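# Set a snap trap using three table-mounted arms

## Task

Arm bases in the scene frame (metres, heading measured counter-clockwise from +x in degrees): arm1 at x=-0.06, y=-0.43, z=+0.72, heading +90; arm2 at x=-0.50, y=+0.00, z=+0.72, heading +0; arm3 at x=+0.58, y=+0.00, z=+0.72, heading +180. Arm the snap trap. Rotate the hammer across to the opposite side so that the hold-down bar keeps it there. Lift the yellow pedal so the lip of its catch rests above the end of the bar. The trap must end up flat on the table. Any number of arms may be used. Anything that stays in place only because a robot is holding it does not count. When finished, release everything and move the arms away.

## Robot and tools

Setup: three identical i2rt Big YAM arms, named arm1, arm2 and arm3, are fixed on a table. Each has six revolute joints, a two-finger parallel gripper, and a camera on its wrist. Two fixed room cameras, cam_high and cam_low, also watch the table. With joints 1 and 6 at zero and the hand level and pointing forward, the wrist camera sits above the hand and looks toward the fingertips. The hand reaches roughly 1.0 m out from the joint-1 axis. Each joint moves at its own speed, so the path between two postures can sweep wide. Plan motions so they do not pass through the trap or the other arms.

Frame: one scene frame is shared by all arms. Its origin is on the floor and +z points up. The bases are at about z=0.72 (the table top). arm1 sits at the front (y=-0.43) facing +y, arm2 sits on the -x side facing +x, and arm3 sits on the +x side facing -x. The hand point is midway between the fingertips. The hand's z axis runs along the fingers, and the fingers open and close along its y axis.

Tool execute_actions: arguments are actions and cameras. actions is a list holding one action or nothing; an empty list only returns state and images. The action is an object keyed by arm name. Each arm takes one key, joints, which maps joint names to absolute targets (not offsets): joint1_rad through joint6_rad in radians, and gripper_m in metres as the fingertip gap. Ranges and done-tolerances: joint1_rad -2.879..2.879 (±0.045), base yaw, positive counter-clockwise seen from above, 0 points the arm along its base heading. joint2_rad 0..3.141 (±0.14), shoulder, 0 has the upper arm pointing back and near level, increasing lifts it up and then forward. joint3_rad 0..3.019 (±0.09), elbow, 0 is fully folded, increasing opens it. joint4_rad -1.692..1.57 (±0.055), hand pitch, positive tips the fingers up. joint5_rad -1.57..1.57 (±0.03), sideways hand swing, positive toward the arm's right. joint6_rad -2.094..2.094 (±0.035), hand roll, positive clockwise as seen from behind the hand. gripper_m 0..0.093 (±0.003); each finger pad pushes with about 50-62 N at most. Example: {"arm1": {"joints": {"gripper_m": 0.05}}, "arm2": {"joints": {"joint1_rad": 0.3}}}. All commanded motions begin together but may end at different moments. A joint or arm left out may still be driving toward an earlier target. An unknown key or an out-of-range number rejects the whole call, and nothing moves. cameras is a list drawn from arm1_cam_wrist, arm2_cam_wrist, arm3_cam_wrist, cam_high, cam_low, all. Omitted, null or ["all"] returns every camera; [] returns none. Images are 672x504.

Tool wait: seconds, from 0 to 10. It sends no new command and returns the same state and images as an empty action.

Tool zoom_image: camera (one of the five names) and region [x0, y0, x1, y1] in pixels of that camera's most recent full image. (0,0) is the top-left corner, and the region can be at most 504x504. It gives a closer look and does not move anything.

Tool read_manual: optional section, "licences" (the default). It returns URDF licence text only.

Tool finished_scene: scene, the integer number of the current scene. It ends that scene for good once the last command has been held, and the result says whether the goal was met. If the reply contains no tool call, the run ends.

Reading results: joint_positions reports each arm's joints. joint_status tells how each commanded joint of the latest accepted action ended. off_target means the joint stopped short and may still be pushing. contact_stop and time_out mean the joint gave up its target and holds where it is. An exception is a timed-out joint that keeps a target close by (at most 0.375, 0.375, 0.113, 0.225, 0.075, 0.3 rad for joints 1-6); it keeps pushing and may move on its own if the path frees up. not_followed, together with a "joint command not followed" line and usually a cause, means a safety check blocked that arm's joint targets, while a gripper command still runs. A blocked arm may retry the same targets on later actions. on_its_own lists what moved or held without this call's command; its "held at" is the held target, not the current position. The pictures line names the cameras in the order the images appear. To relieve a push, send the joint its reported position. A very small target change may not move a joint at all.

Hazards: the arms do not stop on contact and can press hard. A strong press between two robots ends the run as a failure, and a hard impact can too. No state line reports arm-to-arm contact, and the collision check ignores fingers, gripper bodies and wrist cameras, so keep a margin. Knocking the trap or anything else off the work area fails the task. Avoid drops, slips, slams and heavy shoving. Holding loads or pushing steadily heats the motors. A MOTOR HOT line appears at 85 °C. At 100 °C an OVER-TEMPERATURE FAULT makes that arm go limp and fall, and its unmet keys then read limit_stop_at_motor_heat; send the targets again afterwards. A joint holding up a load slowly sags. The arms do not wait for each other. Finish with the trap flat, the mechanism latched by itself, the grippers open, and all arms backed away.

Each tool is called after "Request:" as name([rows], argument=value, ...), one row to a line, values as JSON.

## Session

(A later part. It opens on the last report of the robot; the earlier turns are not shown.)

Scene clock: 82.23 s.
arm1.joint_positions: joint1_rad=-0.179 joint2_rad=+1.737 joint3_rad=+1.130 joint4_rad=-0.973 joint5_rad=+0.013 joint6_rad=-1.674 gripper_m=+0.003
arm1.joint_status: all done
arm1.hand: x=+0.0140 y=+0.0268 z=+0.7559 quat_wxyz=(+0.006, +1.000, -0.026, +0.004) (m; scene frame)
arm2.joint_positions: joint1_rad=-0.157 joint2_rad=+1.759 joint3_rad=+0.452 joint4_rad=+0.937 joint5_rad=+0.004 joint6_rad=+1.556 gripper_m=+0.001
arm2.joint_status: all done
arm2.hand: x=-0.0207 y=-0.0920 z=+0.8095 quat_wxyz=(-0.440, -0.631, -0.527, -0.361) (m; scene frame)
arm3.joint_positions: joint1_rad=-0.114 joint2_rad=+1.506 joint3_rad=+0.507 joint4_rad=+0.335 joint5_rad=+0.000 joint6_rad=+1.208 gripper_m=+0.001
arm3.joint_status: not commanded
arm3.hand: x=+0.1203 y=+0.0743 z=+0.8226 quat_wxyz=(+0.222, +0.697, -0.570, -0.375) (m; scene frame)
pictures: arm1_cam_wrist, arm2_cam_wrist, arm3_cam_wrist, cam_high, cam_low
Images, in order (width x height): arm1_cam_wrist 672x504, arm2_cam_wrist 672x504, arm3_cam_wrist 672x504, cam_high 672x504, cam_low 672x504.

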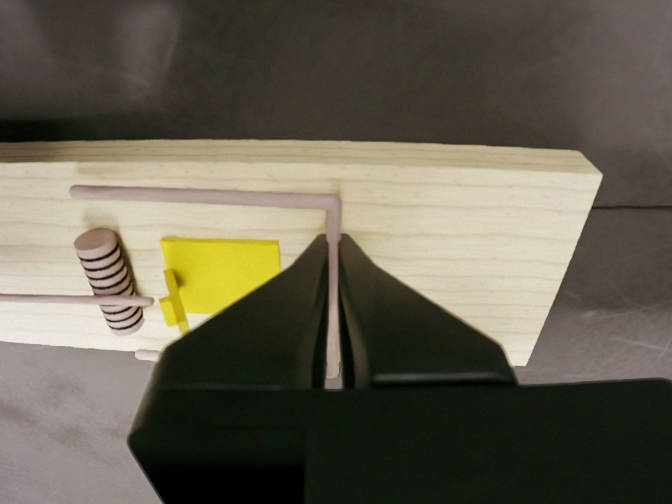

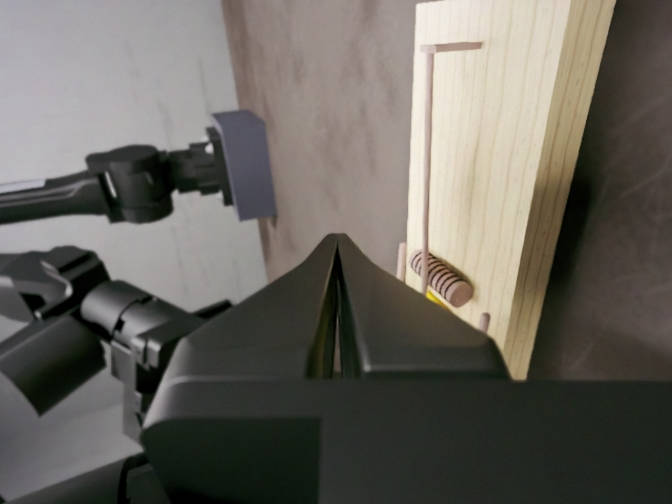

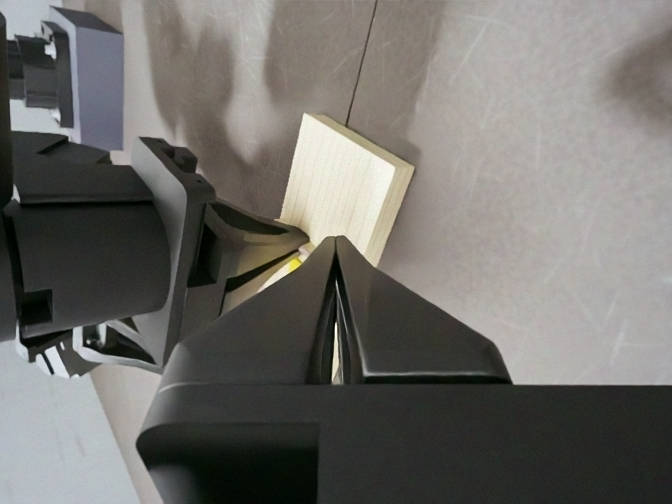

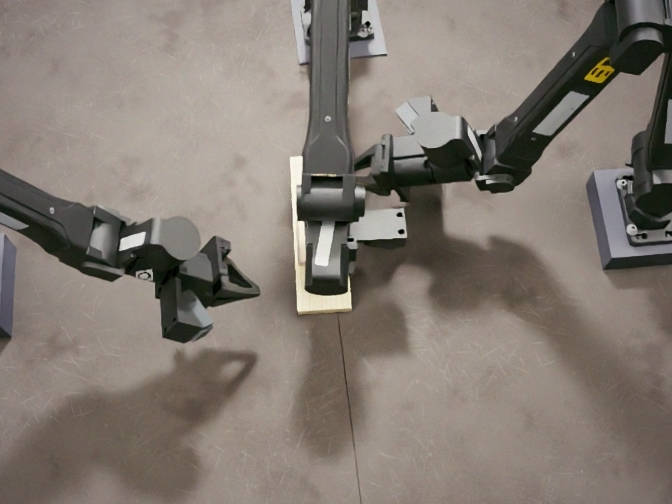

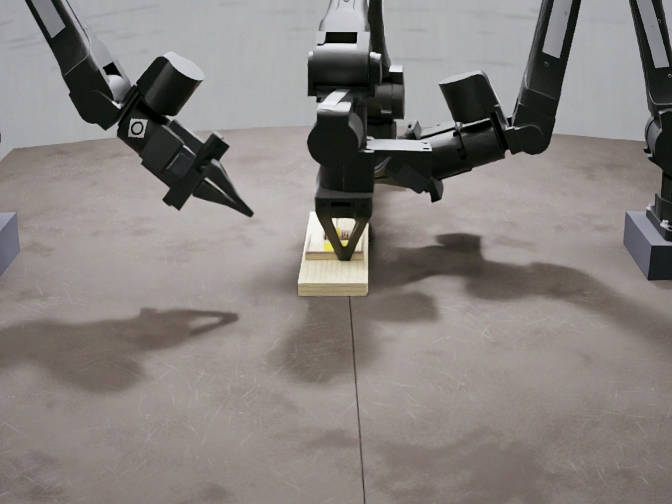

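Centre is now ~.012 further +x. Replay.

Request:
execute_actions([
  {"arm3":{"joints":{"joint2_rad":1.76,"joint3_rad":0.77}},"arm2":{"joints":{"joint2_rad":1.89,"joint3_rad":0.55}}},
], cameras=[])

Request:
execute_actions([
  {"arm3":{"joints":{"joint2_rad":2.0,"joint3_rad":0.74}},"arm2":{"joints":{"joint2_rad":1.975,"joint3_rad":0.69,"joint4_rad":0.86}}},
], cameras=["arm2_cam_wrist","arm1_cam_wrist"])

Request:
execute_actions([
  {"arm2":{"joints":{"joint2_rad":1.9,"joint1_rad":-0.19}}},
], cameras=[])

Request:
execute_actions([
  {"arm2":{"joints":{"joint1_rad":-0.27}}},
], cameras=["arm2_cam_wrist"])

Request:
execute_actions([
  {"arm2":{"joints":{"joint1_rad":-0.23,"joint2_rad":1.88,"joint3_rad":0.585,"joint4_rad":0.9}}},
], cameras=[])

Request:
execute_actions([
  {"arm2":{"joints":{"joint2_rad":2.07,"joint3_rad":0.565}}},
], cameras=["arm2_cam_wrist","cam_low"])

Scene clock: 83.67 s.
arm1.joint_positions: joint1_rad=-0.179 joint2_rad=+1.737 joint3_rad=+1.130 joint4_rad=-0.973 joint5_rad=+0.013 joint6_rad=-1.674 gripper_m=+0.003
arm1.joint_status: not commanded
arm1.hand: x=+0.0140 y=+0.0268 z=+0.7559 quat_wxyz=(+0.006, +1.000, -0.026, +0.004) (m; scene frame)
arm2.joint_positions: joint1_rad=-0.157 joint2_rad=+1.897 joint3_rad=+0.536 joint4_rad=+0.939 joint5_rad=+0.004 joint6_rad=+1.556 gripper_m=+0.001
arm2.joint_status: all done
arm2.hand: x=+0.0025 y=-0.0961 z=+0.7707 quat_wxyz=(-0.423, -0.642, -0.536, -0.347) (m; scene frame)
arm3.joint_positions: joint1_rad=-0.114 joint2_rad=+1.749 joint3_rad=+0.736 joint4_rad=+0.335 joint5_rad=+0.000 joint6_rad=+1.208 gripper_m=+0.001
arm3.joint_status: all done
arm3.hand: x=+0.0372 y=+0.0873 z=+0.7947 quat_wxyz=(+0.219, +0.699, -0.572, -0.369) (m; scene frame)
pictures: none
No camera images: the call's "cameras" was empty. Leave "cameras" out to get every camera's image.

Scene clock: 84.53 s.
arm1.joint_positions: joint1_rad=-0.167 joint2_rad=+1.737 joint3_rad=+1.130 joint4_rad=-0.972 joint5_rad=+0.010 joint6_rad=-1.687 gripper_m=+0.003
arm1.joint_status: not commanded
arm1.hand: x=+0.0082 y=+0.0280 z=+0.7559 quat_wxyz=(+0.005, +1.000, -0.013, +0.003) (m; scene frame)
arm2.joint_positions: joint1_rad=-0.157 joint2_rad=+1.974 joint3_rad=+0.675 joint4_rad=+0.870 joint5_rad=+0.004 joint6_rad=+1.556 gripper_m=+0.001
arm2.joint_status: all done
arm2.hand: x=+0.0493 y=-0.1049 z=+0.7596 quat_wxyz=(-0.421, -0.644, -0.538, -0.345) (m; scene frame)
arm3.joint_positions: joint1_rad=-0.114 joint2_rad=+1.872 joint3_rad=+0.755 joint4_rad=+0.370 joint5_rad=+0.002 joint6_rad=+1.209 gripper_m=+0.001
arm3.joint_status: all done
arm3.hand: x=+0.0400 y=+0.0867 z=+0.7438 quat_wxyz=(+0.203, +0.710, -0.581, -0.343) (m; scene frame)
pictures: arm1_cam_wrist, arm2_cam_wrist
Images, in order (width x height): arm1_cam_wrist 672x504, arm2_cam_wrist 672x504.

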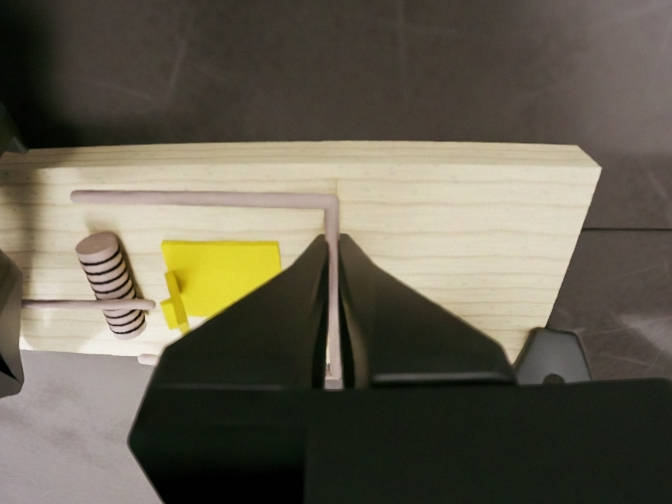

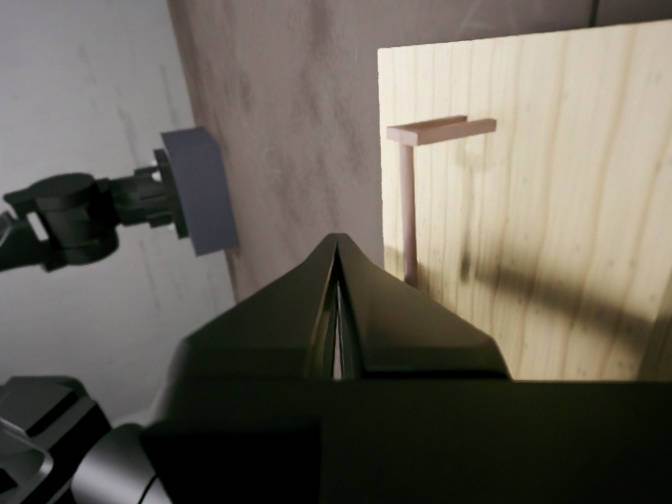

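Scene clock: 85.40 s.
arm1.joint_positions: joint1_rad=-0.167 joint2_rad=+1.737 joint3_rad=+1.130 joint4_rad=-0.972 joint5_rad=+0.010 joint6_rad=-1.687 gripper_m=+0.003
arm1.joint_status: not commanded
arm1.hand: x=+0.0082 y=+0.0280 z=+0.7559 quat_wxyz=(+0.005, +1.000, -0.013, +0.003) (m; scene frame)
arm2.joint_positions: joint1_rad=-0.183 joint2_rad=+1.909 joint3_rad=+0.675 joint4_rad=+0.866 joint5_rad=+0.004 joint6_rad=+1.556 gripper_m=+0.001
arm2.joint_status: all done
arm2.hand: x=+0.0540 y=-0.1212 z=+0.7939 quat_wxyz=(-0.445, -0.638, -0.518, -0.355) (m; scene frame)
arm3.joint_positions: joint1_rad=-0.114 joint2_rad=+1.872 joint3_rad=+0.755 joint4_rad=+0.370 joint5_rad=+0.002 joint6_rad=+1.209 gripper_m=+0.001
arm3.joint_status: not commanded
arm3.hand: x=+0.0400 y=+0.0867 z=+0.7438 quat_wxyz=(+0.203, +0.710, -0.581, -0.343) (m; scene frame)
pictures: none
No camera images: the call's "cameras" was empty. Leave "cameras" out to get every camera's image.

Scene clock: 86.17 s.
arm1.joint_positions: joint1_rad=-0.167 joint2_rad=+1.737 joint3_rad=+1.130 joint4_rad=-0.972 joint5_rad=+0.010 joint6_rad=-1.687 gripper_m=+0.003
arm1.joint_status: not commanded
arm1.hand: x=+0.0082 y=+0.0280 z=+0.7559 quat_wxyz=(+0.005, +1.000, -0.013, +0.003) (m; scene frame)
arm2.joint_positions: joint1_rad=-0.274 joint2_rad=+1.909 joint3_rad=+0.675 joint4_rad=+0.866 joint5_rad=+0.004 joint6_rad=+1.556 gripper_m=+0.001
arm2.joint_status: all done
arm2.hand: x=+0.0408 y=-0.1708 z=+0.7935 quat_wxyz=(-0.460, -0.661, -0.489, -0.335) (m; scene frame)
arm3.joint_positions: joint1_rad=-0.114 joint2_rad=+1.872 joint3_rad=+0.755 joint4_rad=+0.370 joint5_rad=+0.002 joint6_rad=+1.209 gripper_m=+0.001
arm3.joint_status: not commanded
arm3.hand: x=+0.0400 y=+0.0867 z=+0.7438 quat_wxyz=(+0.203, +0.710, -0.581, -0.343) (m; scene frame)
pictures: arm2_cam_wrist
Images, in order (width x height): arm2_cam_wrist 672x504.

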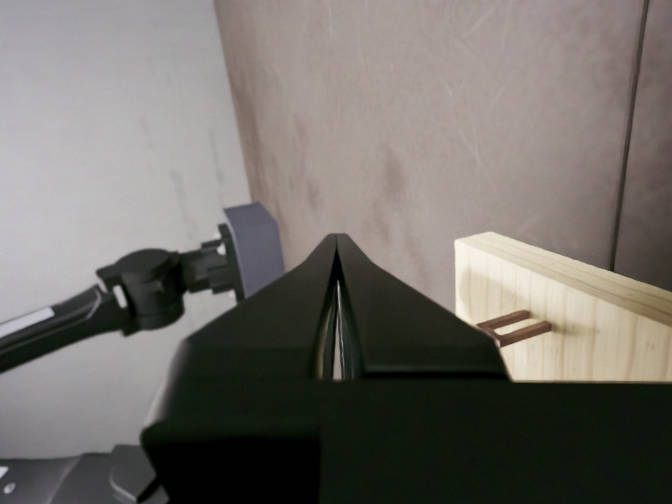

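Scene clock: 87.00 s.
arm1.joint_positions: joint1_rad=-0.167 joint2_rad=+1.737 joint3_rad=+1.130 joint4_rad=-0.972 joint5_rad=+0.010 joint6_rad=-1.687 gripper_m=+0.003
arm1.joint_status: not commanded
arm1.hand: x=+0.0082 y=+0.0280 z=+0.7559 quat_wxyz=(+0.005, +1.000, -0.013, +0.003) (m; scene frame)
arm2.joint_positions: joint1_rad=-0.234 joint2_rad=+1.896 joint3_rad=+0.574 joint4_rad=+0.879 joint5_rad=+0.004 joint6_rad=+1.556 gripper_m=+0.001
arm2.joint_status: all done
arm2.hand: x=+0.0053 y=-0.1379 z=+0.7696 quat_wxyz=(-0.429, -0.667, -0.515, -0.325) (m; scene frame)
arm3.joint_positions: joint1_rad=-0.114 joint2_rad=+1.872 joint3_rad=+0.755 joint4_rad=+0.370 joint5_rad=+0.002 joint6_rad=+1.209 gripper_m=+0.001
arm3.joint_status: not commanded
arm3.hand: x=+0.0400 y=+0.0867 z=+0.7438 quat_wxyz=(+0.203, +0.710, -0.581, -0.343) (m; scene frame)
pictures: none
No camera images: the call's "cameras" was empty. Leave "cameras" out to get every camera's image.

Scene clock: 87.83 s.
arm1.joint_positions: joint1_rad=-0.166 joint2_rad=+1.737 joint3_rad=+1.130 joint4_rad=-0.972 joint5_rad=+0.010 joint6_rad=-1.702 gripper_m=+0.003
arm1.joint_status: not commanded
arm1.hand: x=+0.0076 y=+0.0281 z=+0.7559 quat_wxyz=(+0.005, +1.000, -0.005, +0.003) (m; scene frame)
arm2.joint_positions: joint1_rad=-0.234 joint2_rad=+1.983 joint3_rad=+0.577 joint4_rad=+0.950 joint5_rad=-0.001 joint6_rad=+1.557 gripper_m=+0.001
arm2.joint_status: all done
arm2.hand: x=+0.0015 y=-0.1358 z=+0.7423 quat_wxyz=(-0.423, -0.670, -0.517, -0.324) (m; scene frame)
arm3.joint_positions: joint1_rad=-0.114 joint2_rad=+1.877 joint3_rad=+0.763 joint4_rad=+0.372 joint5_rad=+0.003 joint6_rad=+1.209 gripper_m=+0.001
arm3.joint_status: not commanded
arm3.hand: x=+0.0369 y=+0.0874 z=+0.7439 quat_wxyz=(+0.203, +0.709, -0.581, -0.344) (m; scene frame)
pictures: arm2_cam_wrist, cam_low
Images, in order (width x height): arm2_cam_wrist 672x504, cam_low 672x504.

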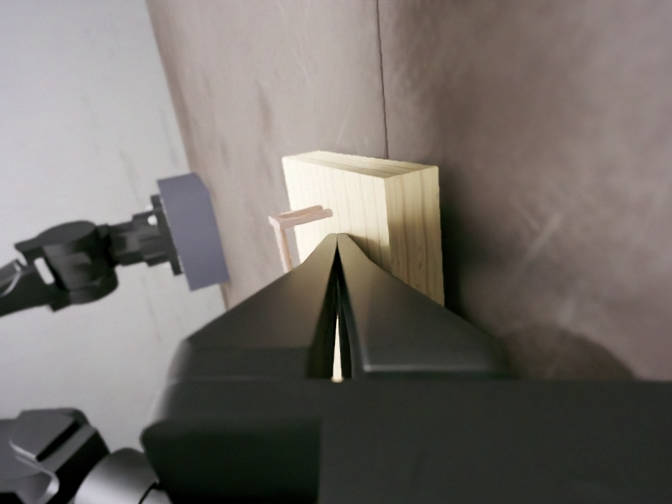

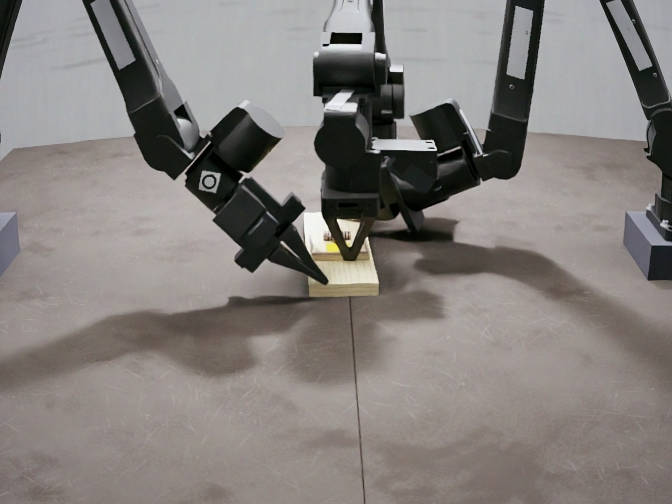

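Request:
execute_actions([
  {"arm2":{"joints":{"joint1_rad":-0.16,"joint2_rad":1.88,"joint3_rad":0.5,"joint4_rad":0.94}}},
])

Request:
execute_actions([
  {"arm2":{"joints":{"joint2_rad":1.93,"joint3_rad":0.53,"joint4_rad":0.92}}},
], cameras=["arm2_cam_wrist","cam_low","cam_high"])

Scene clock: 90.03 s.
arm1.joint_positions: joint1_rad=-0.165 joint2_rad=+1.737 joint3_rad=+1.130 joint4_rad=-0.972 joint5_rad=+0.009 joint6_rad=-1.702 gripper_m=+0.003
arm1.joint_status: not commanded
arm1.hand: x=+0.0072 y=+0.0282 z=+0.7559 quat_wxyz=(+0.005, +1.000, -0.005, +0.003) (m; scene frame)
arm2.joint_positions: joint1_rad=-0.162 joint2_rad=+1.893 joint3_rad=+0.492 joint4_rad=+0.949 joint5_rad=+0.005 joint6_rad=+1.557 gripper_m=+0.001
arm2.joint_status: all done
arm2.hand: x=-0.0172 y=-0.0950 z=+0.7614 quat_wxyz=(-0.414, -0.651, -0.540, -0.338) (m; scene frame)
arm3.joint_positions: joint1_rad=-0.114 joint2_rad=+1.877 joint3_rad=+0.763 joint4_rad=+0.372 joint5_rad=+0.005 joint6_rad=+1.209 gripper_m=+0.001
arm3.joint_status: not commanded
arm3.hand: x=+0.0368 y=+0.0879 z=+0.7438 quat_wxyz=(+0.202, +0.709, -0.581, -0.345) (m; scene frame)
pictures: arm1_cam_wrist, arm2_cam_wrist, arm3_cam_wrist, cam_high, cam_low
Images, in order (width x height): arm1_cam_wrist 672x504, arm2_cam_wrist 672x504, arm3_cam_wrist 672x504, cam_high 672x504, cam_low 672x504.

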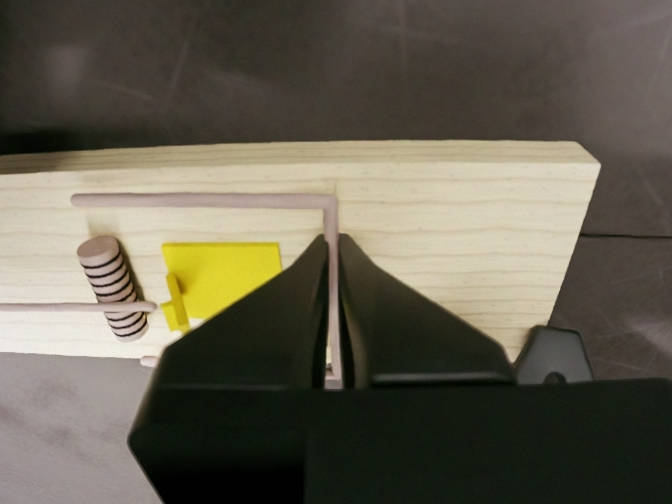

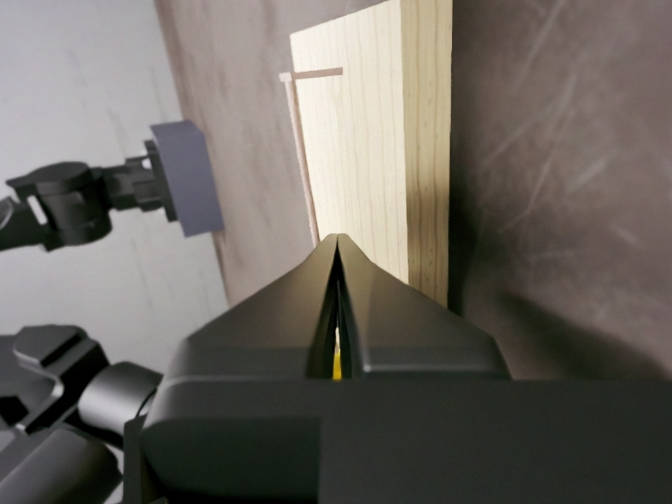

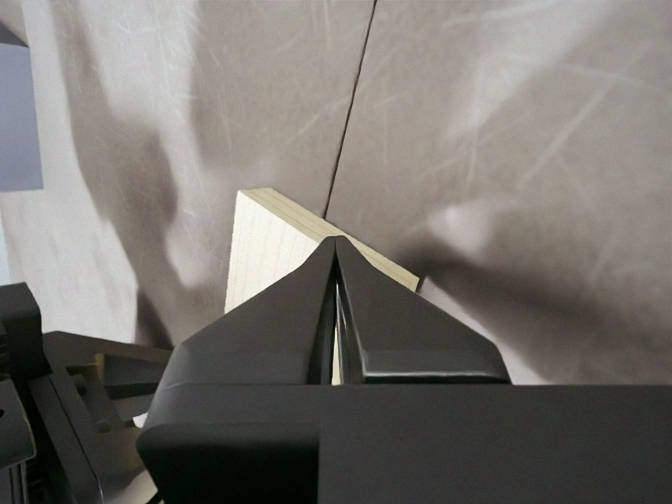

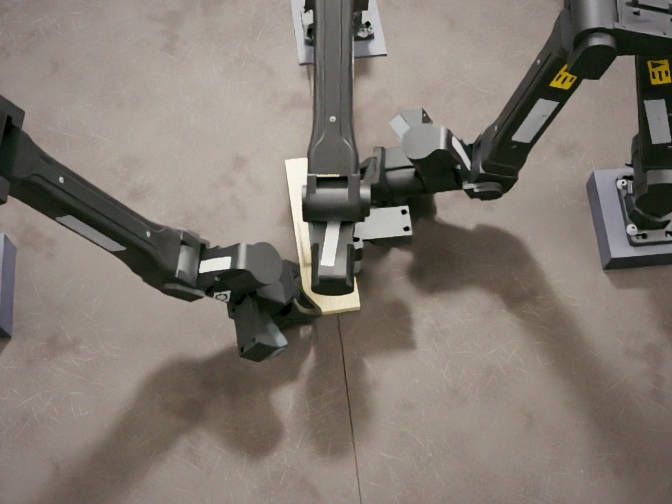

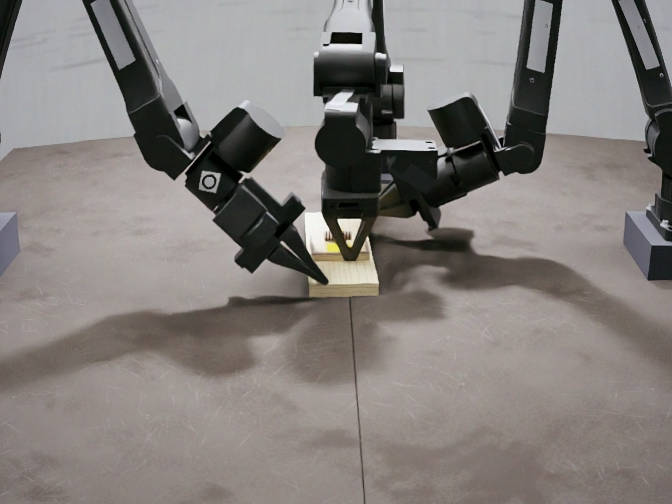

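Scene clock: 90.70 s.
arm1.joint_positions: joint1_rad=-0.165 joint2_rad=+1.737 joint3_rad=+1.130 joint4_rad=-0.972 joint5_rad=+0.009 joint6_rad=-1.702 gripper_m=+0.003
arm1.joint_status: not commanded
arm1.hand: x=+0.0072 y=+0.0282 z=+0.7559 quat_wxyz=(+0.005, +1.000, -0.005, +0.003) (m; scene frame)
arm2.joint_positions: joint1_rad=-0.162 joint2_rad=+1.929 joint3_rad=+0.511 joint4_rad=+0.928 joint5_rad=+0.005 joint6_rad=+1.557 gripper_m=+0.001
arm2.joint_status: all done
arm2.hand: x=-0.0157 y=-0.0952 z=+0.7455 quat_wxyz=(-0.402, -0.658, -0.546, -0.328) (m; scene frame)
arm3.joint_positions: joint1_rad=-0.114 joint2_rad=+1.877 joint3_rad=+0.763 joint4_rad=+0.372 joint5_rad=+0.005 joint6_rad=+1.209 gripper_m=+0.001
arm3.joint_status: not commanded
arm3.hand: x=+0.0368 y=+0.0879 z=+0.7438 quat_wxyz=(+0.202, +0.709, -0.581, -0.345) (m; scene frame)
pictures: arm2_cam_wrist, cam_high, cam_low
Images, in order (width x height): arm2_cam_wrist 672x504, cam_high 672x504, cam_low 672x504.

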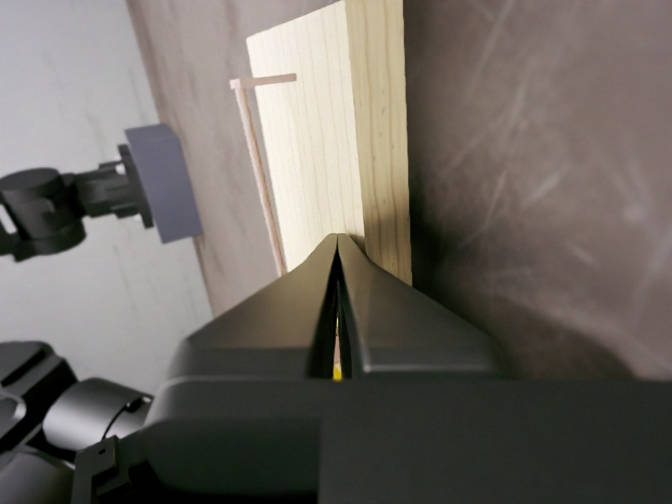

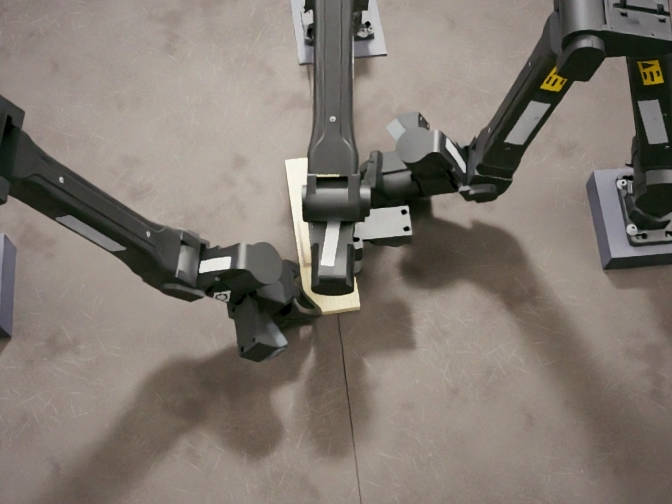

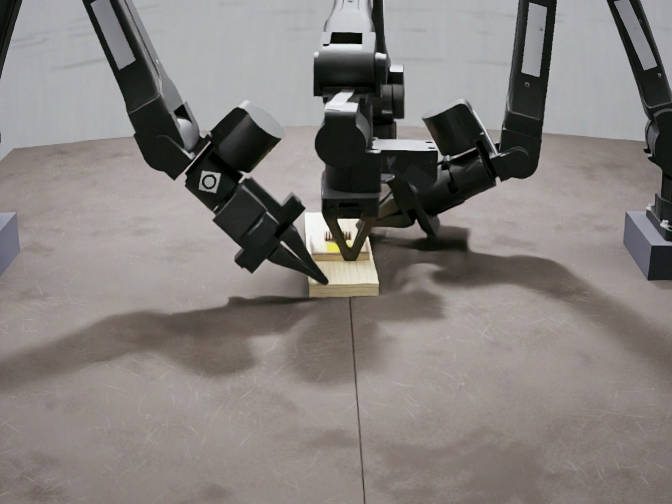

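Request:
execute_actions([
  {"arm2":{"joints":{"joint2_rad":1.955,"joint3_rad":0.62,"joint4_rad":0.89}}},
], cameras=[])

Request:
execute_actions([
  {"arm2":{"joints":{"joint2_rad":1.99,"joint3_rad":0.70,"joint4_rad":0.86}}},
], cameras=["arm2_cam_wrist"])

Request:
execute_actions([
  {"arm2":{"joints":{"joint2_rad":1.92,"joint1_rad":-0.19}}},
], cameras=["arm2_cam_wrist"])

Request:
execute_actions([
  {"arm2":{"joints":{"joint1_rad":-0.28}}},
], cameras=["arm2_cam_wrist","cam_high"])

Scene clock: 91.80 s.
arm1.joint_positions: joint1_rad=-0.165 joint2_rad=+1.737 joint3_rad=+1.130 joint4_rad=-0.972 joint5_rad=+0.009 joint6_rad=-1.703 gripper_m=+0.003
arm1.joint_status: not commanded
arm1.hand: x=+0.0072 y=+0.0282 z=+0.7559 quat_wxyz=(+0.005, +1.000, -0.005, +0.003) (m; scene frame)
arm2.joint_positions: joint1_rad=-0.162 joint2_rad=+1.953 joint3_rad=+0.606 joint4_rad=+0.899 joint5_rad=+0.005 joint6_rad=+1.557 gripper_m=+0.001
arm2.joint_status: all done
arm2.hand: x=+0.0230 y=-0.1028 z=+0.7555 quat_wxyz=(-0.416, -0.650, -0.539, -0.339) (m; scene frame)
arm3.joint_positions: joint1_rad=-0.114 joint2_rad=+1.877 joint3_rad=+0.764 joint4_rad=+0.372 joint5_rad=+0.005 joint6_rad=+1.209 gripper_m=+0.001
arm3.joint_status: not commanded
arm3.hand: x=+0.0366 y=+0.0879 z=+0.7439 quat_wxyz=(+0.203, +0.708, -0.581, -0.345) (m; scene frame)
pictures: none
No camera images: the call's "cameras" was empty. Leave "cameras" out to get every camera's image.

Scene clock: 92.57 s.
arm1.joint_positions: joint1_rad=-0.165 joint2_rad=+1.737 joint3_rad=+1.130 joint4_rad=-0.972 joint5_rad=+0.009 joint6_rad=-1.703 gripper_m=+0.003
arm1.joint_status: not commanded
arm1.hand: x=+0.0070 y=+0.0282 z=+0.7559 quat_wxyz=(+0.005, +1.000, -0.004, +0.003) (m; scene frame)
arm2.joint_positions: joint1_rad=-0.162 joint2_rad=+1.988 joint3_rad=+0.682 joint4_rad=+0.869 joint5_rad=+0.005 joint6_rad=+1.557 gripper_m=+0.001
arm2.joint_status: all done
arm2.hand: x=+0.0498 y=-0.1080 z=+0.7541 quat_wxyz=(-0.419, -0.648, -0.537, -0.342) (m; scene frame)
arm3.joint_positions: joint1_rad=-0.114 joint2_rad=+1.878 joint3_rad=+0.764 joint4_rad=+0.372 joint5_rad=+0.005 joint6_rad=+1.209 gripper_m=+0.001
arm3.joint_status: not commanded
arm3.hand: x=+0.0364 y=+0.0879 z=+0.7439 quat_wxyz=(+0.203, +0.708, -0.581, -0.345) (m; scene frame)
pictures: arm2_cam_wrist
Images, in order (width x height): arm2_cam_wrist 672x504.

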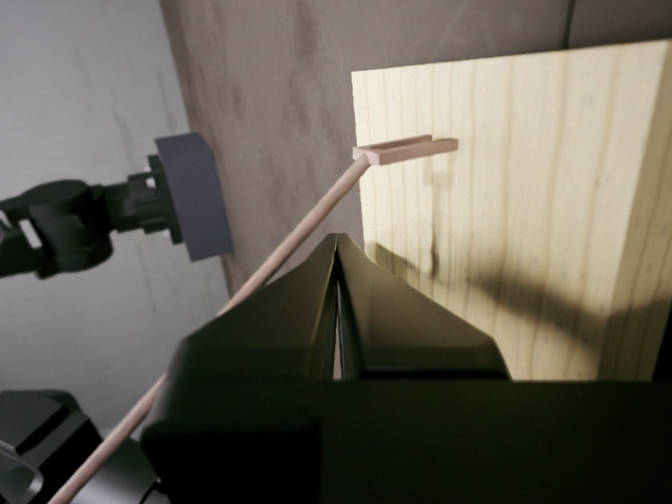

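Scene clock: 93.30 s.
arm1.joint_positions: joint1_rad=-0.165 joint2_rad=+1.737 joint3_rad=+1.130 joint4_rad=-0.972 joint5_rad=+0.009 joint6_rad=-1.703 gripper_m=+0.003
arm1.joint_status: not commanded
arm1.hand: x=+0.0070 y=+0.0282 z=+0.7559 quat_wxyz=(+0.005, +1.000, -0.004, +0.003) (m; scene frame)
arm2.joint_positions: joint1_rad=-0.182 joint2_rad=+1.931 joint3_rad=+0.682 joint4_rad=+0.867 joint5_rad=+0.005 joint6_rad=+1.557 gripper_m=+0.001
arm2.joint_status: all done
arm2.hand: x=+0.0548 y=-0.1206 z=+0.7845 quat_wxyz=(-0.440, -0.641, -0.521, -0.352) (m; scene frame)
arm3.joint_positions: joint1_rad=-0.114 joint2_rad=+1.878 joint3_rad=+0.764 joint4_rad=+0.372 joint5_rad=+0.005 joint6_rad=+1.209 gripper_m=+0.001
arm3.joint_status: not commanded
arm3.hand: x=+0.0364 y=+0.0879 z=+0.7439 quat_wxyz=(+0.203, +0.708, -0.581, -0.345) (m; scene frame)
pictures: arm2_cam_wrist
Images, in order (width x height): arm2_cam_wrist 672x504.

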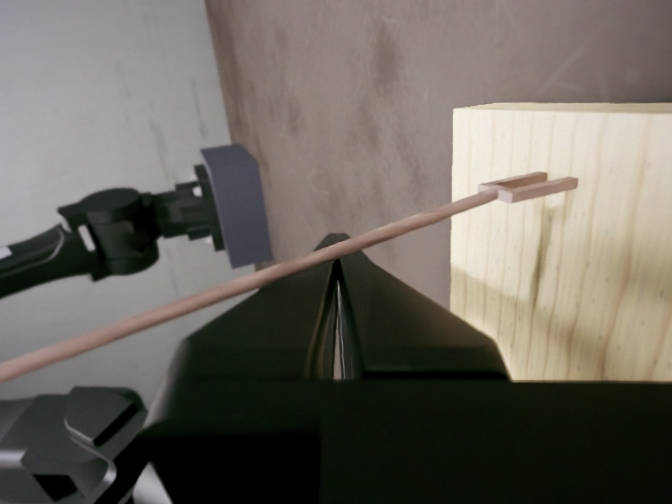

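Scene clock: 94.10 s.
arm1.joint_positions: joint1_rad=-0.165 joint2_rad=+1.737 joint3_rad=+1.130 joint4_rad=-0.972 joint5_rad=+0.009 joint6_rad=-1.703 gripper_m=+0.003
arm1.joint_status: not commanded
arm1.hand: x=+0.0070 y=+0.0282 z=+0.7559 quat_wxyz=(+0.005, +1.000, -0.004, +0.003) (m; scene frame)
arm2.joint_positions: joint1_rad=-0.285 joint2_rad=+1.931 joint3_rad=+0.682 joint4_rad=+0.867 joint5_rad=+0.004 joint6_rad=+1.557 gripper_m=+0.001
arm2.joint_status: all done
arm2.hand: x=+0.0394 y=-0.1773 z=+0.7841 quat_wxyz=(-0.457, -0.668, -0.487, -0.329) (m; scene frame)
arm3.joint_positions: joint1_rad=-0.114 joint2_rad=+1.878 joint3_rad=+0.764 joint4_rad=+0.372 joint5_rad=+0.005 joint6_rad=+1.209 gripper_m=+0.001
arm3.joint_status: not commanded
arm3.hand: x=+0.0364 y=+0.0879 z=+0.7439 quat_wxyz=(+0.203, +0.708, -0.581, -0.345) (m; scene frame)
pictures: arm2_cam_wrist, cam_high
Images, in order (width x height): arm2_cam_wrist 672x504, cam_high 672x504.

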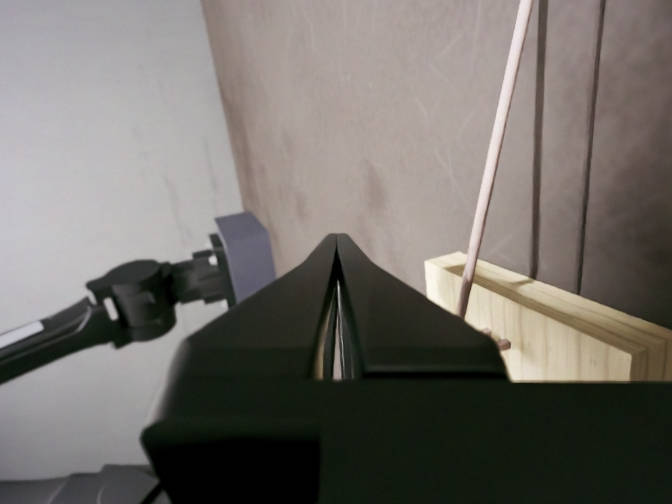

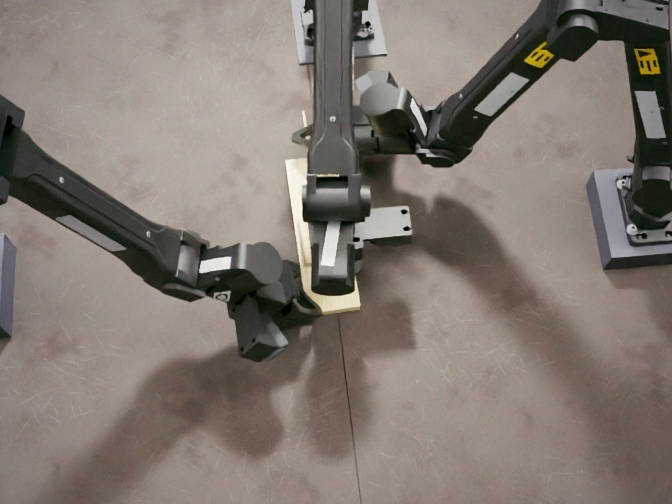

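Flipped. On with the arc.

Request:
execute_actions([
  {"arm2":{"joints":{"joint1_rad":-0.23,"joint2_rad":1.88,"joint3_rad":0.56,"joint4_rad":0.9}},"arm1":{"joints":{"gripper_m":0.002}}},
], cameras=[])

Request:
execute_actions([
  {"arm2":{"joints":{"joint2_rad":2.07,"joint3_rad":0.55}}},
], cameras=["arm2_cam_wrist"])

Request:
execute_actions([
  {"arm1":{"joints":{"joint2_rad":1.57,"joint3_rad":1.19,"joint4_rad":-1.04}}},
], cameras=[])

Request:
execute_actions([
  {"arm1":{"joints":{"joint1_rad":-0.185,"joint2_rad":1.5,"joint3_rad":1.1,"joint4_rad":-1.13}}},
], cameras=[])

Request:
execute_actions([
  {"arm1":{"joints":{"joint1_rad":-0.21,"joint2_rad":1.42,"joint3_rad":0.99,"joint6_rad":-1.75}}},
], cameras=["cam_low"])

Request:
execute_actions([
  {"arm1":{"joints":{"joint1_rad":-0.23,"joint2_rad":1.38,"joint3_rad":0.88}}},
], cameras=[])

Request:
execute_actions([
  {"arm1":{"joints":{"joint1_rad":-0.25,"joint2_rad":1.37,"joint3_rad":0.8,"joint4_rad":-1.09}}},
])

Scene clock: 95.50 s.
arm1.joint_positions: joint1_rad=-0.165 joint2_rad=+1.737 joint3_rad=+1.130 joint4_rad=-0.972 joint5_rad=+0.009 joint6_rad=-1.703 gripper_m=+0.003
arm1.joint_status: all done
arm1.hand: x=+0.0070 y=+0.0282 z=+0.7559 quat_wxyz=(+0.005, +1.000, -0.004, +0.003) (m; scene frame)
arm2.joint_positions: joint1_rad=-0.232 joint2_rad=+1.891 joint3_rad=+0.549 joint4_rad=+0.880 joint5_rad=+0.004 joint6_rad=+1.557 gripper_m=+0.001
arm2.joint_status: all done
arm2.hand: x=-0.0053 y=-0.1335 z=+0.7641 quat_wxyz=(-0.422, -0.671, -0.518, -0.321) (m; scene frame)
arm3.joint_positions: joint1_rad=-0.114 joint2_rad=+1.878 joint3_rad=+0.764 joint4_rad=+0.372 joint5_rad=+0.005 joint6_rad=+1.209 gripper_m=+0.001
arm3.joint_status: not commanded
arm3.hand: x=+0.0364 y=+0.0879 z=+0.7439 quat_wxyz=(+0.203, +0.708, -0.581, -0.345) (m; scene frame)
pictures: none
No camera images: the call's "cameras" was empty. Leave "cameras" out to get every camera's image.

Scene clock: 96.33 s.
arm1.joint_positions: joint1_rad=-0.165 joint2_rad=+1.737 joint3_rad=+1.130 joint4_rad=-0.972 joint5_rad=+0.010 joint6_rad=-1.715 gripper_m=+0.003
arm1.joint_status: not commanded
arm1.hand: x=+0.0071 y=+0.0282 z=+0.7559 quat_wxyz=(+0.005, +1.000, +0.002, +0.003) (m; scene frame)
arm2.joint_positions: joint1_rad=-0.232 joint2_rad=+1.975 joint3_rad=+0.557 joint4_rad=+0.957 joint5_rad=+0.001 joint6_rad=+1.559 gripper_m=+0.001
arm2.joint_status: all done
arm2.hand: x=-0.0058 y=-0.1327 z=+0.7418 quat_wxyz=(-0.421, -0.671, -0.519, -0.323) (m; scene frame)
arm3.joint_positions: joint1_rad=-0.114 joint2_rad=+1.881 joint3_rad=+0.768 joint4_rad=+0.373 joint5_rad=+0.005 joint6_rad=+1.209 gripper_m=+0.001
arm3.joint_status: not commanded
arm3.hand: x=+0.0346 y=+0.0882 z=+0.7438 quat_wxyz=(+0.203, +0.708, -0.581, -0.346) (m; scene frame)
pictures: arm2_cam_wrist
Images, in order (width x height): arm2_cam_wrist 672x504.

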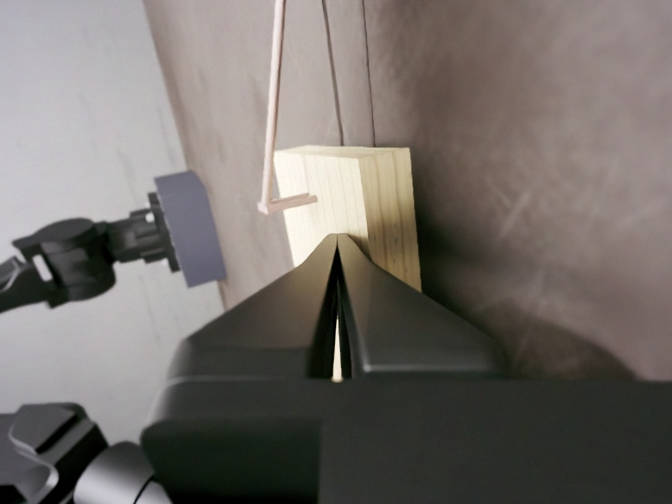

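Scene clock: 97.33 s.
arm1.joint_positions: joint1_rad=-0.167 joint2_rad=+1.652 joint3_rad=+1.130 joint4_rad=-1.049 joint5_rad=+0.020 joint6_rad=-1.730 gripper_m=+0.003
arm1.joint_status: all done
arm1.hand: x=+0.0081 y=+0.0160 z=+0.7929 quat_wxyz=(+0.002, +1.000, +0.008, +0.008) (m; scene frame)
arm2.joint_positions: joint1_rad=-0.232 joint2_rad=+1.982 joint3_rad=+0.568 joint4_rad=+0.957 joint5_rad=+0.004 joint6_rad=+1.559 gripper_m=+0.001
arm2.joint_status: not commanded
arm2.hand: x=-0.0016 y=-0.1344 z=+0.7419 quat_wxyz=(-0.423, -0.670, -0.517, -0.323) (m; scene frame)
arm3.joint_positions: joint1_rad=-0.114 joint2_rad=+1.883 joint3_rad=+0.772 joint4_rad=+0.373 joint5_rad=+0.001 joint6_rad=+1.209 gripper_m=+0.001
arm3.joint_status: not commanded
arm3.hand: x=+0.0332 y=+0.0874 z=+0.7439 quat_wxyz=(+0.205, +0.709, -0.580, -0.345) (m; scene frame)
pictures: none
No camera images: the call's "cameras" was empty. Leave "cameras" out to get every camera's image.

Scene clock: 98.03 s.
arm1.joint_positions: joint1_rad=-0.179 joint2_rad=+1.568 joint3_rad=+1.087 joint4_rad=-1.087 joint5_rad=+0.018 joint6_rad=-1.736 gripper_m=+0.003
arm1.joint_status: all done
arm1.hand: x=+0.0095 y=-0.0075 z=+0.8141 quat_wxyz=(-0.001, +1.000, +0.005, +0.008) (m; scene frame)
arm2.joint_positions: joint1_rad=-0.232 joint2_rad=+1.982 joint3_rad=+0.568 joint4_rad=+0.957 joint5_rad=+0.004 joint6_rad=+1.559 gripper_m=+0.001
arm2.joint_status: not commanded
arm2.hand: x=-0.0016 y=-0.1344 z=+0.7419 quat_wxyz=(-0.423, -0.670, -0.517, -0.323) (m; scene frame)
arm3.joint_positions: joint1_rad=-0.114 joint2_rad=+1.883 joint3_rad=+0.772 joint4_rad=+0.373 joint5_rad=+0.001 joint6_rad=+1.209 gripper_m=+0.001
arm3.joint_status: not commanded
arm3.hand: x=+0.0332 y=+0.0874 z=+0.7439 quat_wxyz=(+0.205, +0.709, -0.580, -0.345) (m; scene frame)
pictures: none
No camera images: the call's "cameras" was empty. Leave "cameras" out to get every camera's image.

Scene clock: 98.80 s.
arm1.joint_positions: joint1_rad=-0.199 joint2_rad=+1.468 joint3_rad=+1.003 joint4_rad=-1.087 joint5_rad=+0.013 joint6_rad=-1.777 gripper_m=+0.003
arm1.joint_status: all done
arm1.hand: x=+0.0120 y=-0.0400 z=+0.8241 quat_wxyz=(-0.008, +1.000, +0.016, +0.007) (m; scene frame)
arm2.joint_positions: joint1_rad=-0.236 joint2_rad=+1.986 joint3_rad=+0.576 joint4_rad=+0.957 joint5_rad=+0.015 joint6_rad=+1.559 gripper_m=+0.001
arm2.joint_status: not commanded
arm2.hand: x=+0.0002 y=-0.1393 z=+0.7419 quat_wxyz=(-0.428, -0.673, -0.513, -0.319) (m; scene frame)
arm3.joint_positions: joint1_rad=-0.107 joint2_rad=+1.883 joint3_rad=+0.772 joint4_rad=+0.373 joint5_rad=-0.005 joint6_rad=+1.209 gripper_m=+0.001
arm3.joint_status: not commanded
arm3.hand: x=+0.0325 y=+0.0828 z=+0.7439 quat_wxyz=(+0.209, +0.711, -0.577, -0.343) (m; scene frame)
pictures: cam_low
Images, in order (width x height): cam_low 672x504.

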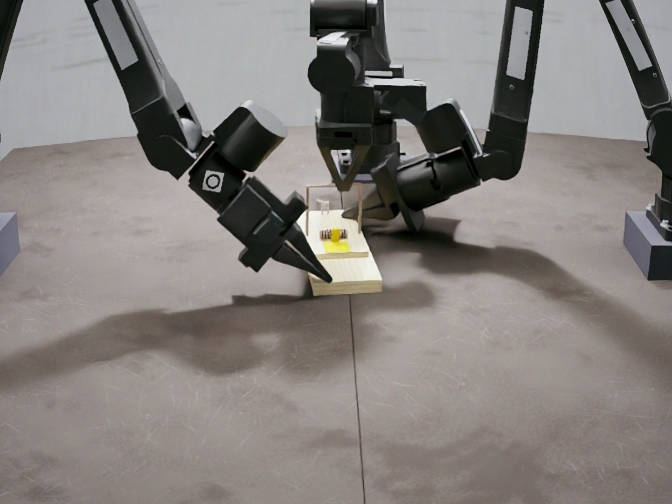

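Scene clock: 99.53 s.
arm1.joint_positions: joint1_rad=-0.217 joint2_rad=+1.397 joint3_rad=+0.926 joint4_rad=-1.078 joint5_rad=+0.010 joint6_rad=-1.786 gripper_m=+0.003
arm1.joint_status: all done
arm1.hand: x=+0.0132 y=-0.0685 z=+0.8229 quat_wxyz=(-0.010, +1.000, +0.011, +0.006) (m; scene frame)
arm2.joint_positions: joint1_rad=-0.241 joint2_rad=+1.986 joint3_rad=+0.576 joint4_rad=+0.957 joint5_rad=+0.019 joint6_rad=+1.559 gripper_m=+0.001
arm2.joint_status: not commanded
arm2.hand: x=-0.0006 y=-0.1422 z=+0.7419 quat_wxyz=(-0.430, -0.675, -0.510, -0.317) (m; scene frame)
arm3.joint_positions: joint1_rad=-0.103 joint2_rad=+1.883 joint3_rad=+0.772 joint4_rad=+0.373 joint5_rad=-0.009 joint6_rad=+1.209 gripper_m=+0.001
arm3.joint_status: not commanded
arm3.hand: x=+0.0320 y=+0.0797 z=+0.7440 quat_wxyz=(+0.211, +0.713, -0.575, -0.342) (m; scene frame)
pictures: none
No camera images: the call's "cameras" was empty. Leave "cameras" out to get every camera's image.

Scene clock: 100.20 s.
arm1.joint_positions: joint1_rad=-0.232 joint2_rad=+1.351 joint3_rad=+0.865 joint4_rad=-1.042 joint5_rad=+0.006 joint6_rad=-1.794 gripper_m=+0.003
arm1.joint_status: all done
arm1.hand: x=+0.0145 y=-0.0840 z=+0.8181 quat_wxyz=(-0.021, +1.000, +0.008, +0.006) (m; scene frame)
arm2.joint_positions: joint1_rad=-0.241 joint2_rad=+1.986 joint3_rad=+0.576 joint4_rad=+0.957 joint5_rad=+0.019 joint6_rad=+1.559 gripper_m=+0.001
arm2.joint_status: not commanded
arm2.hand: x=-0.0006 y=-0.1422 z=+0.7419 quat_wxyz=(-0.430, -0.675, -0.510, -0.317) (m; scene frame)
arm3.joint_positions: joint1_rad=-0.103 joint2_rad=+1.883 joint3_rad=+0.772 joint4_rad=+0.373 joint5_rad=-0.009 joint6_rad=+1.209 gripper_m=+0.001
arm3.joint_status: not commanded
arm3.hand: x=+0.0320 y=+0.0797 z=+0.7440 quat_wxyz=(+0.211, +0.713, -0.575, -0.342) (m; scene frame)
pictures: arm1_cam_wrist, arm2_cam_wrist, arm3_cam_wrist, cam_high, cam_low
Images, in order (width x height): arm1_cam_wrist 672x504, arm2_cam_wrist 672x504, arm3_cam_wrist 672x504, cam_high 672x504, cam_low 672x504.

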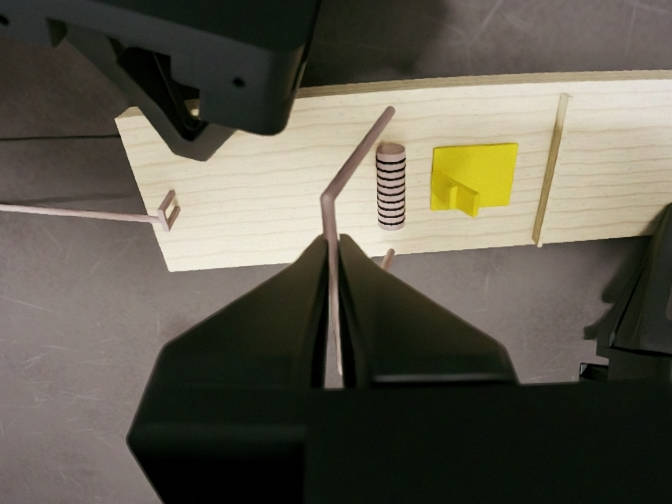

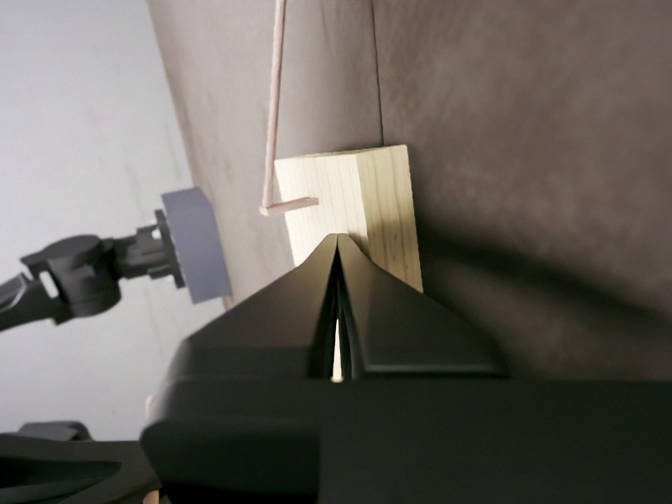

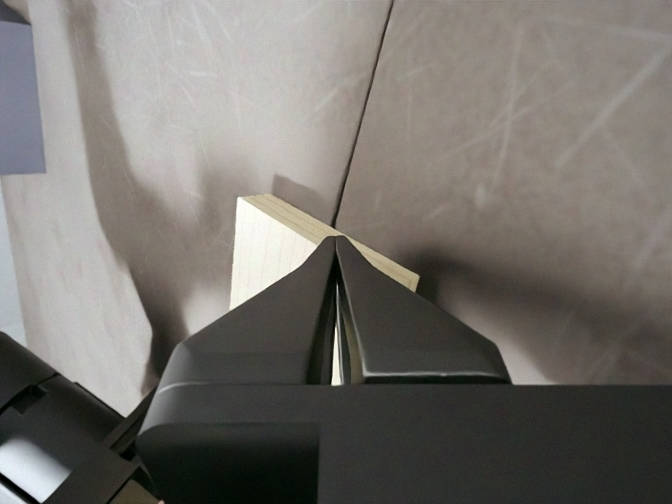

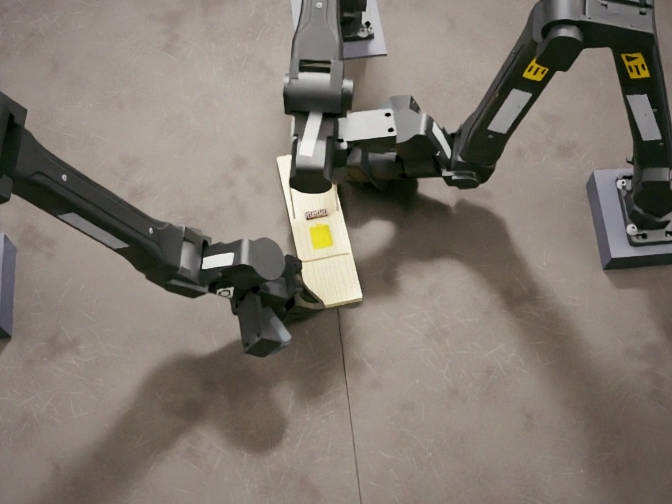

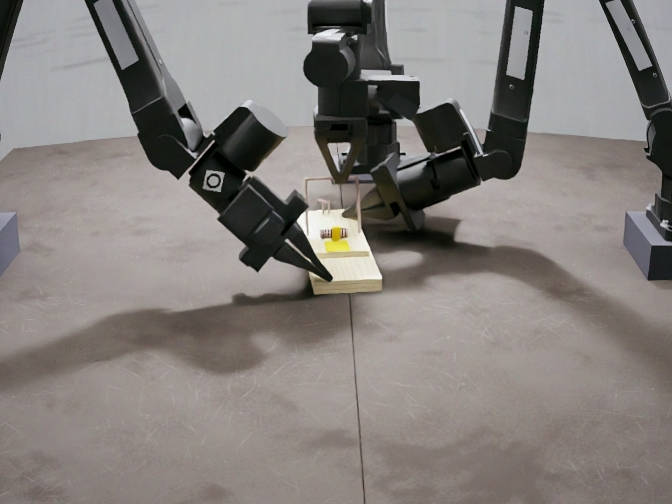

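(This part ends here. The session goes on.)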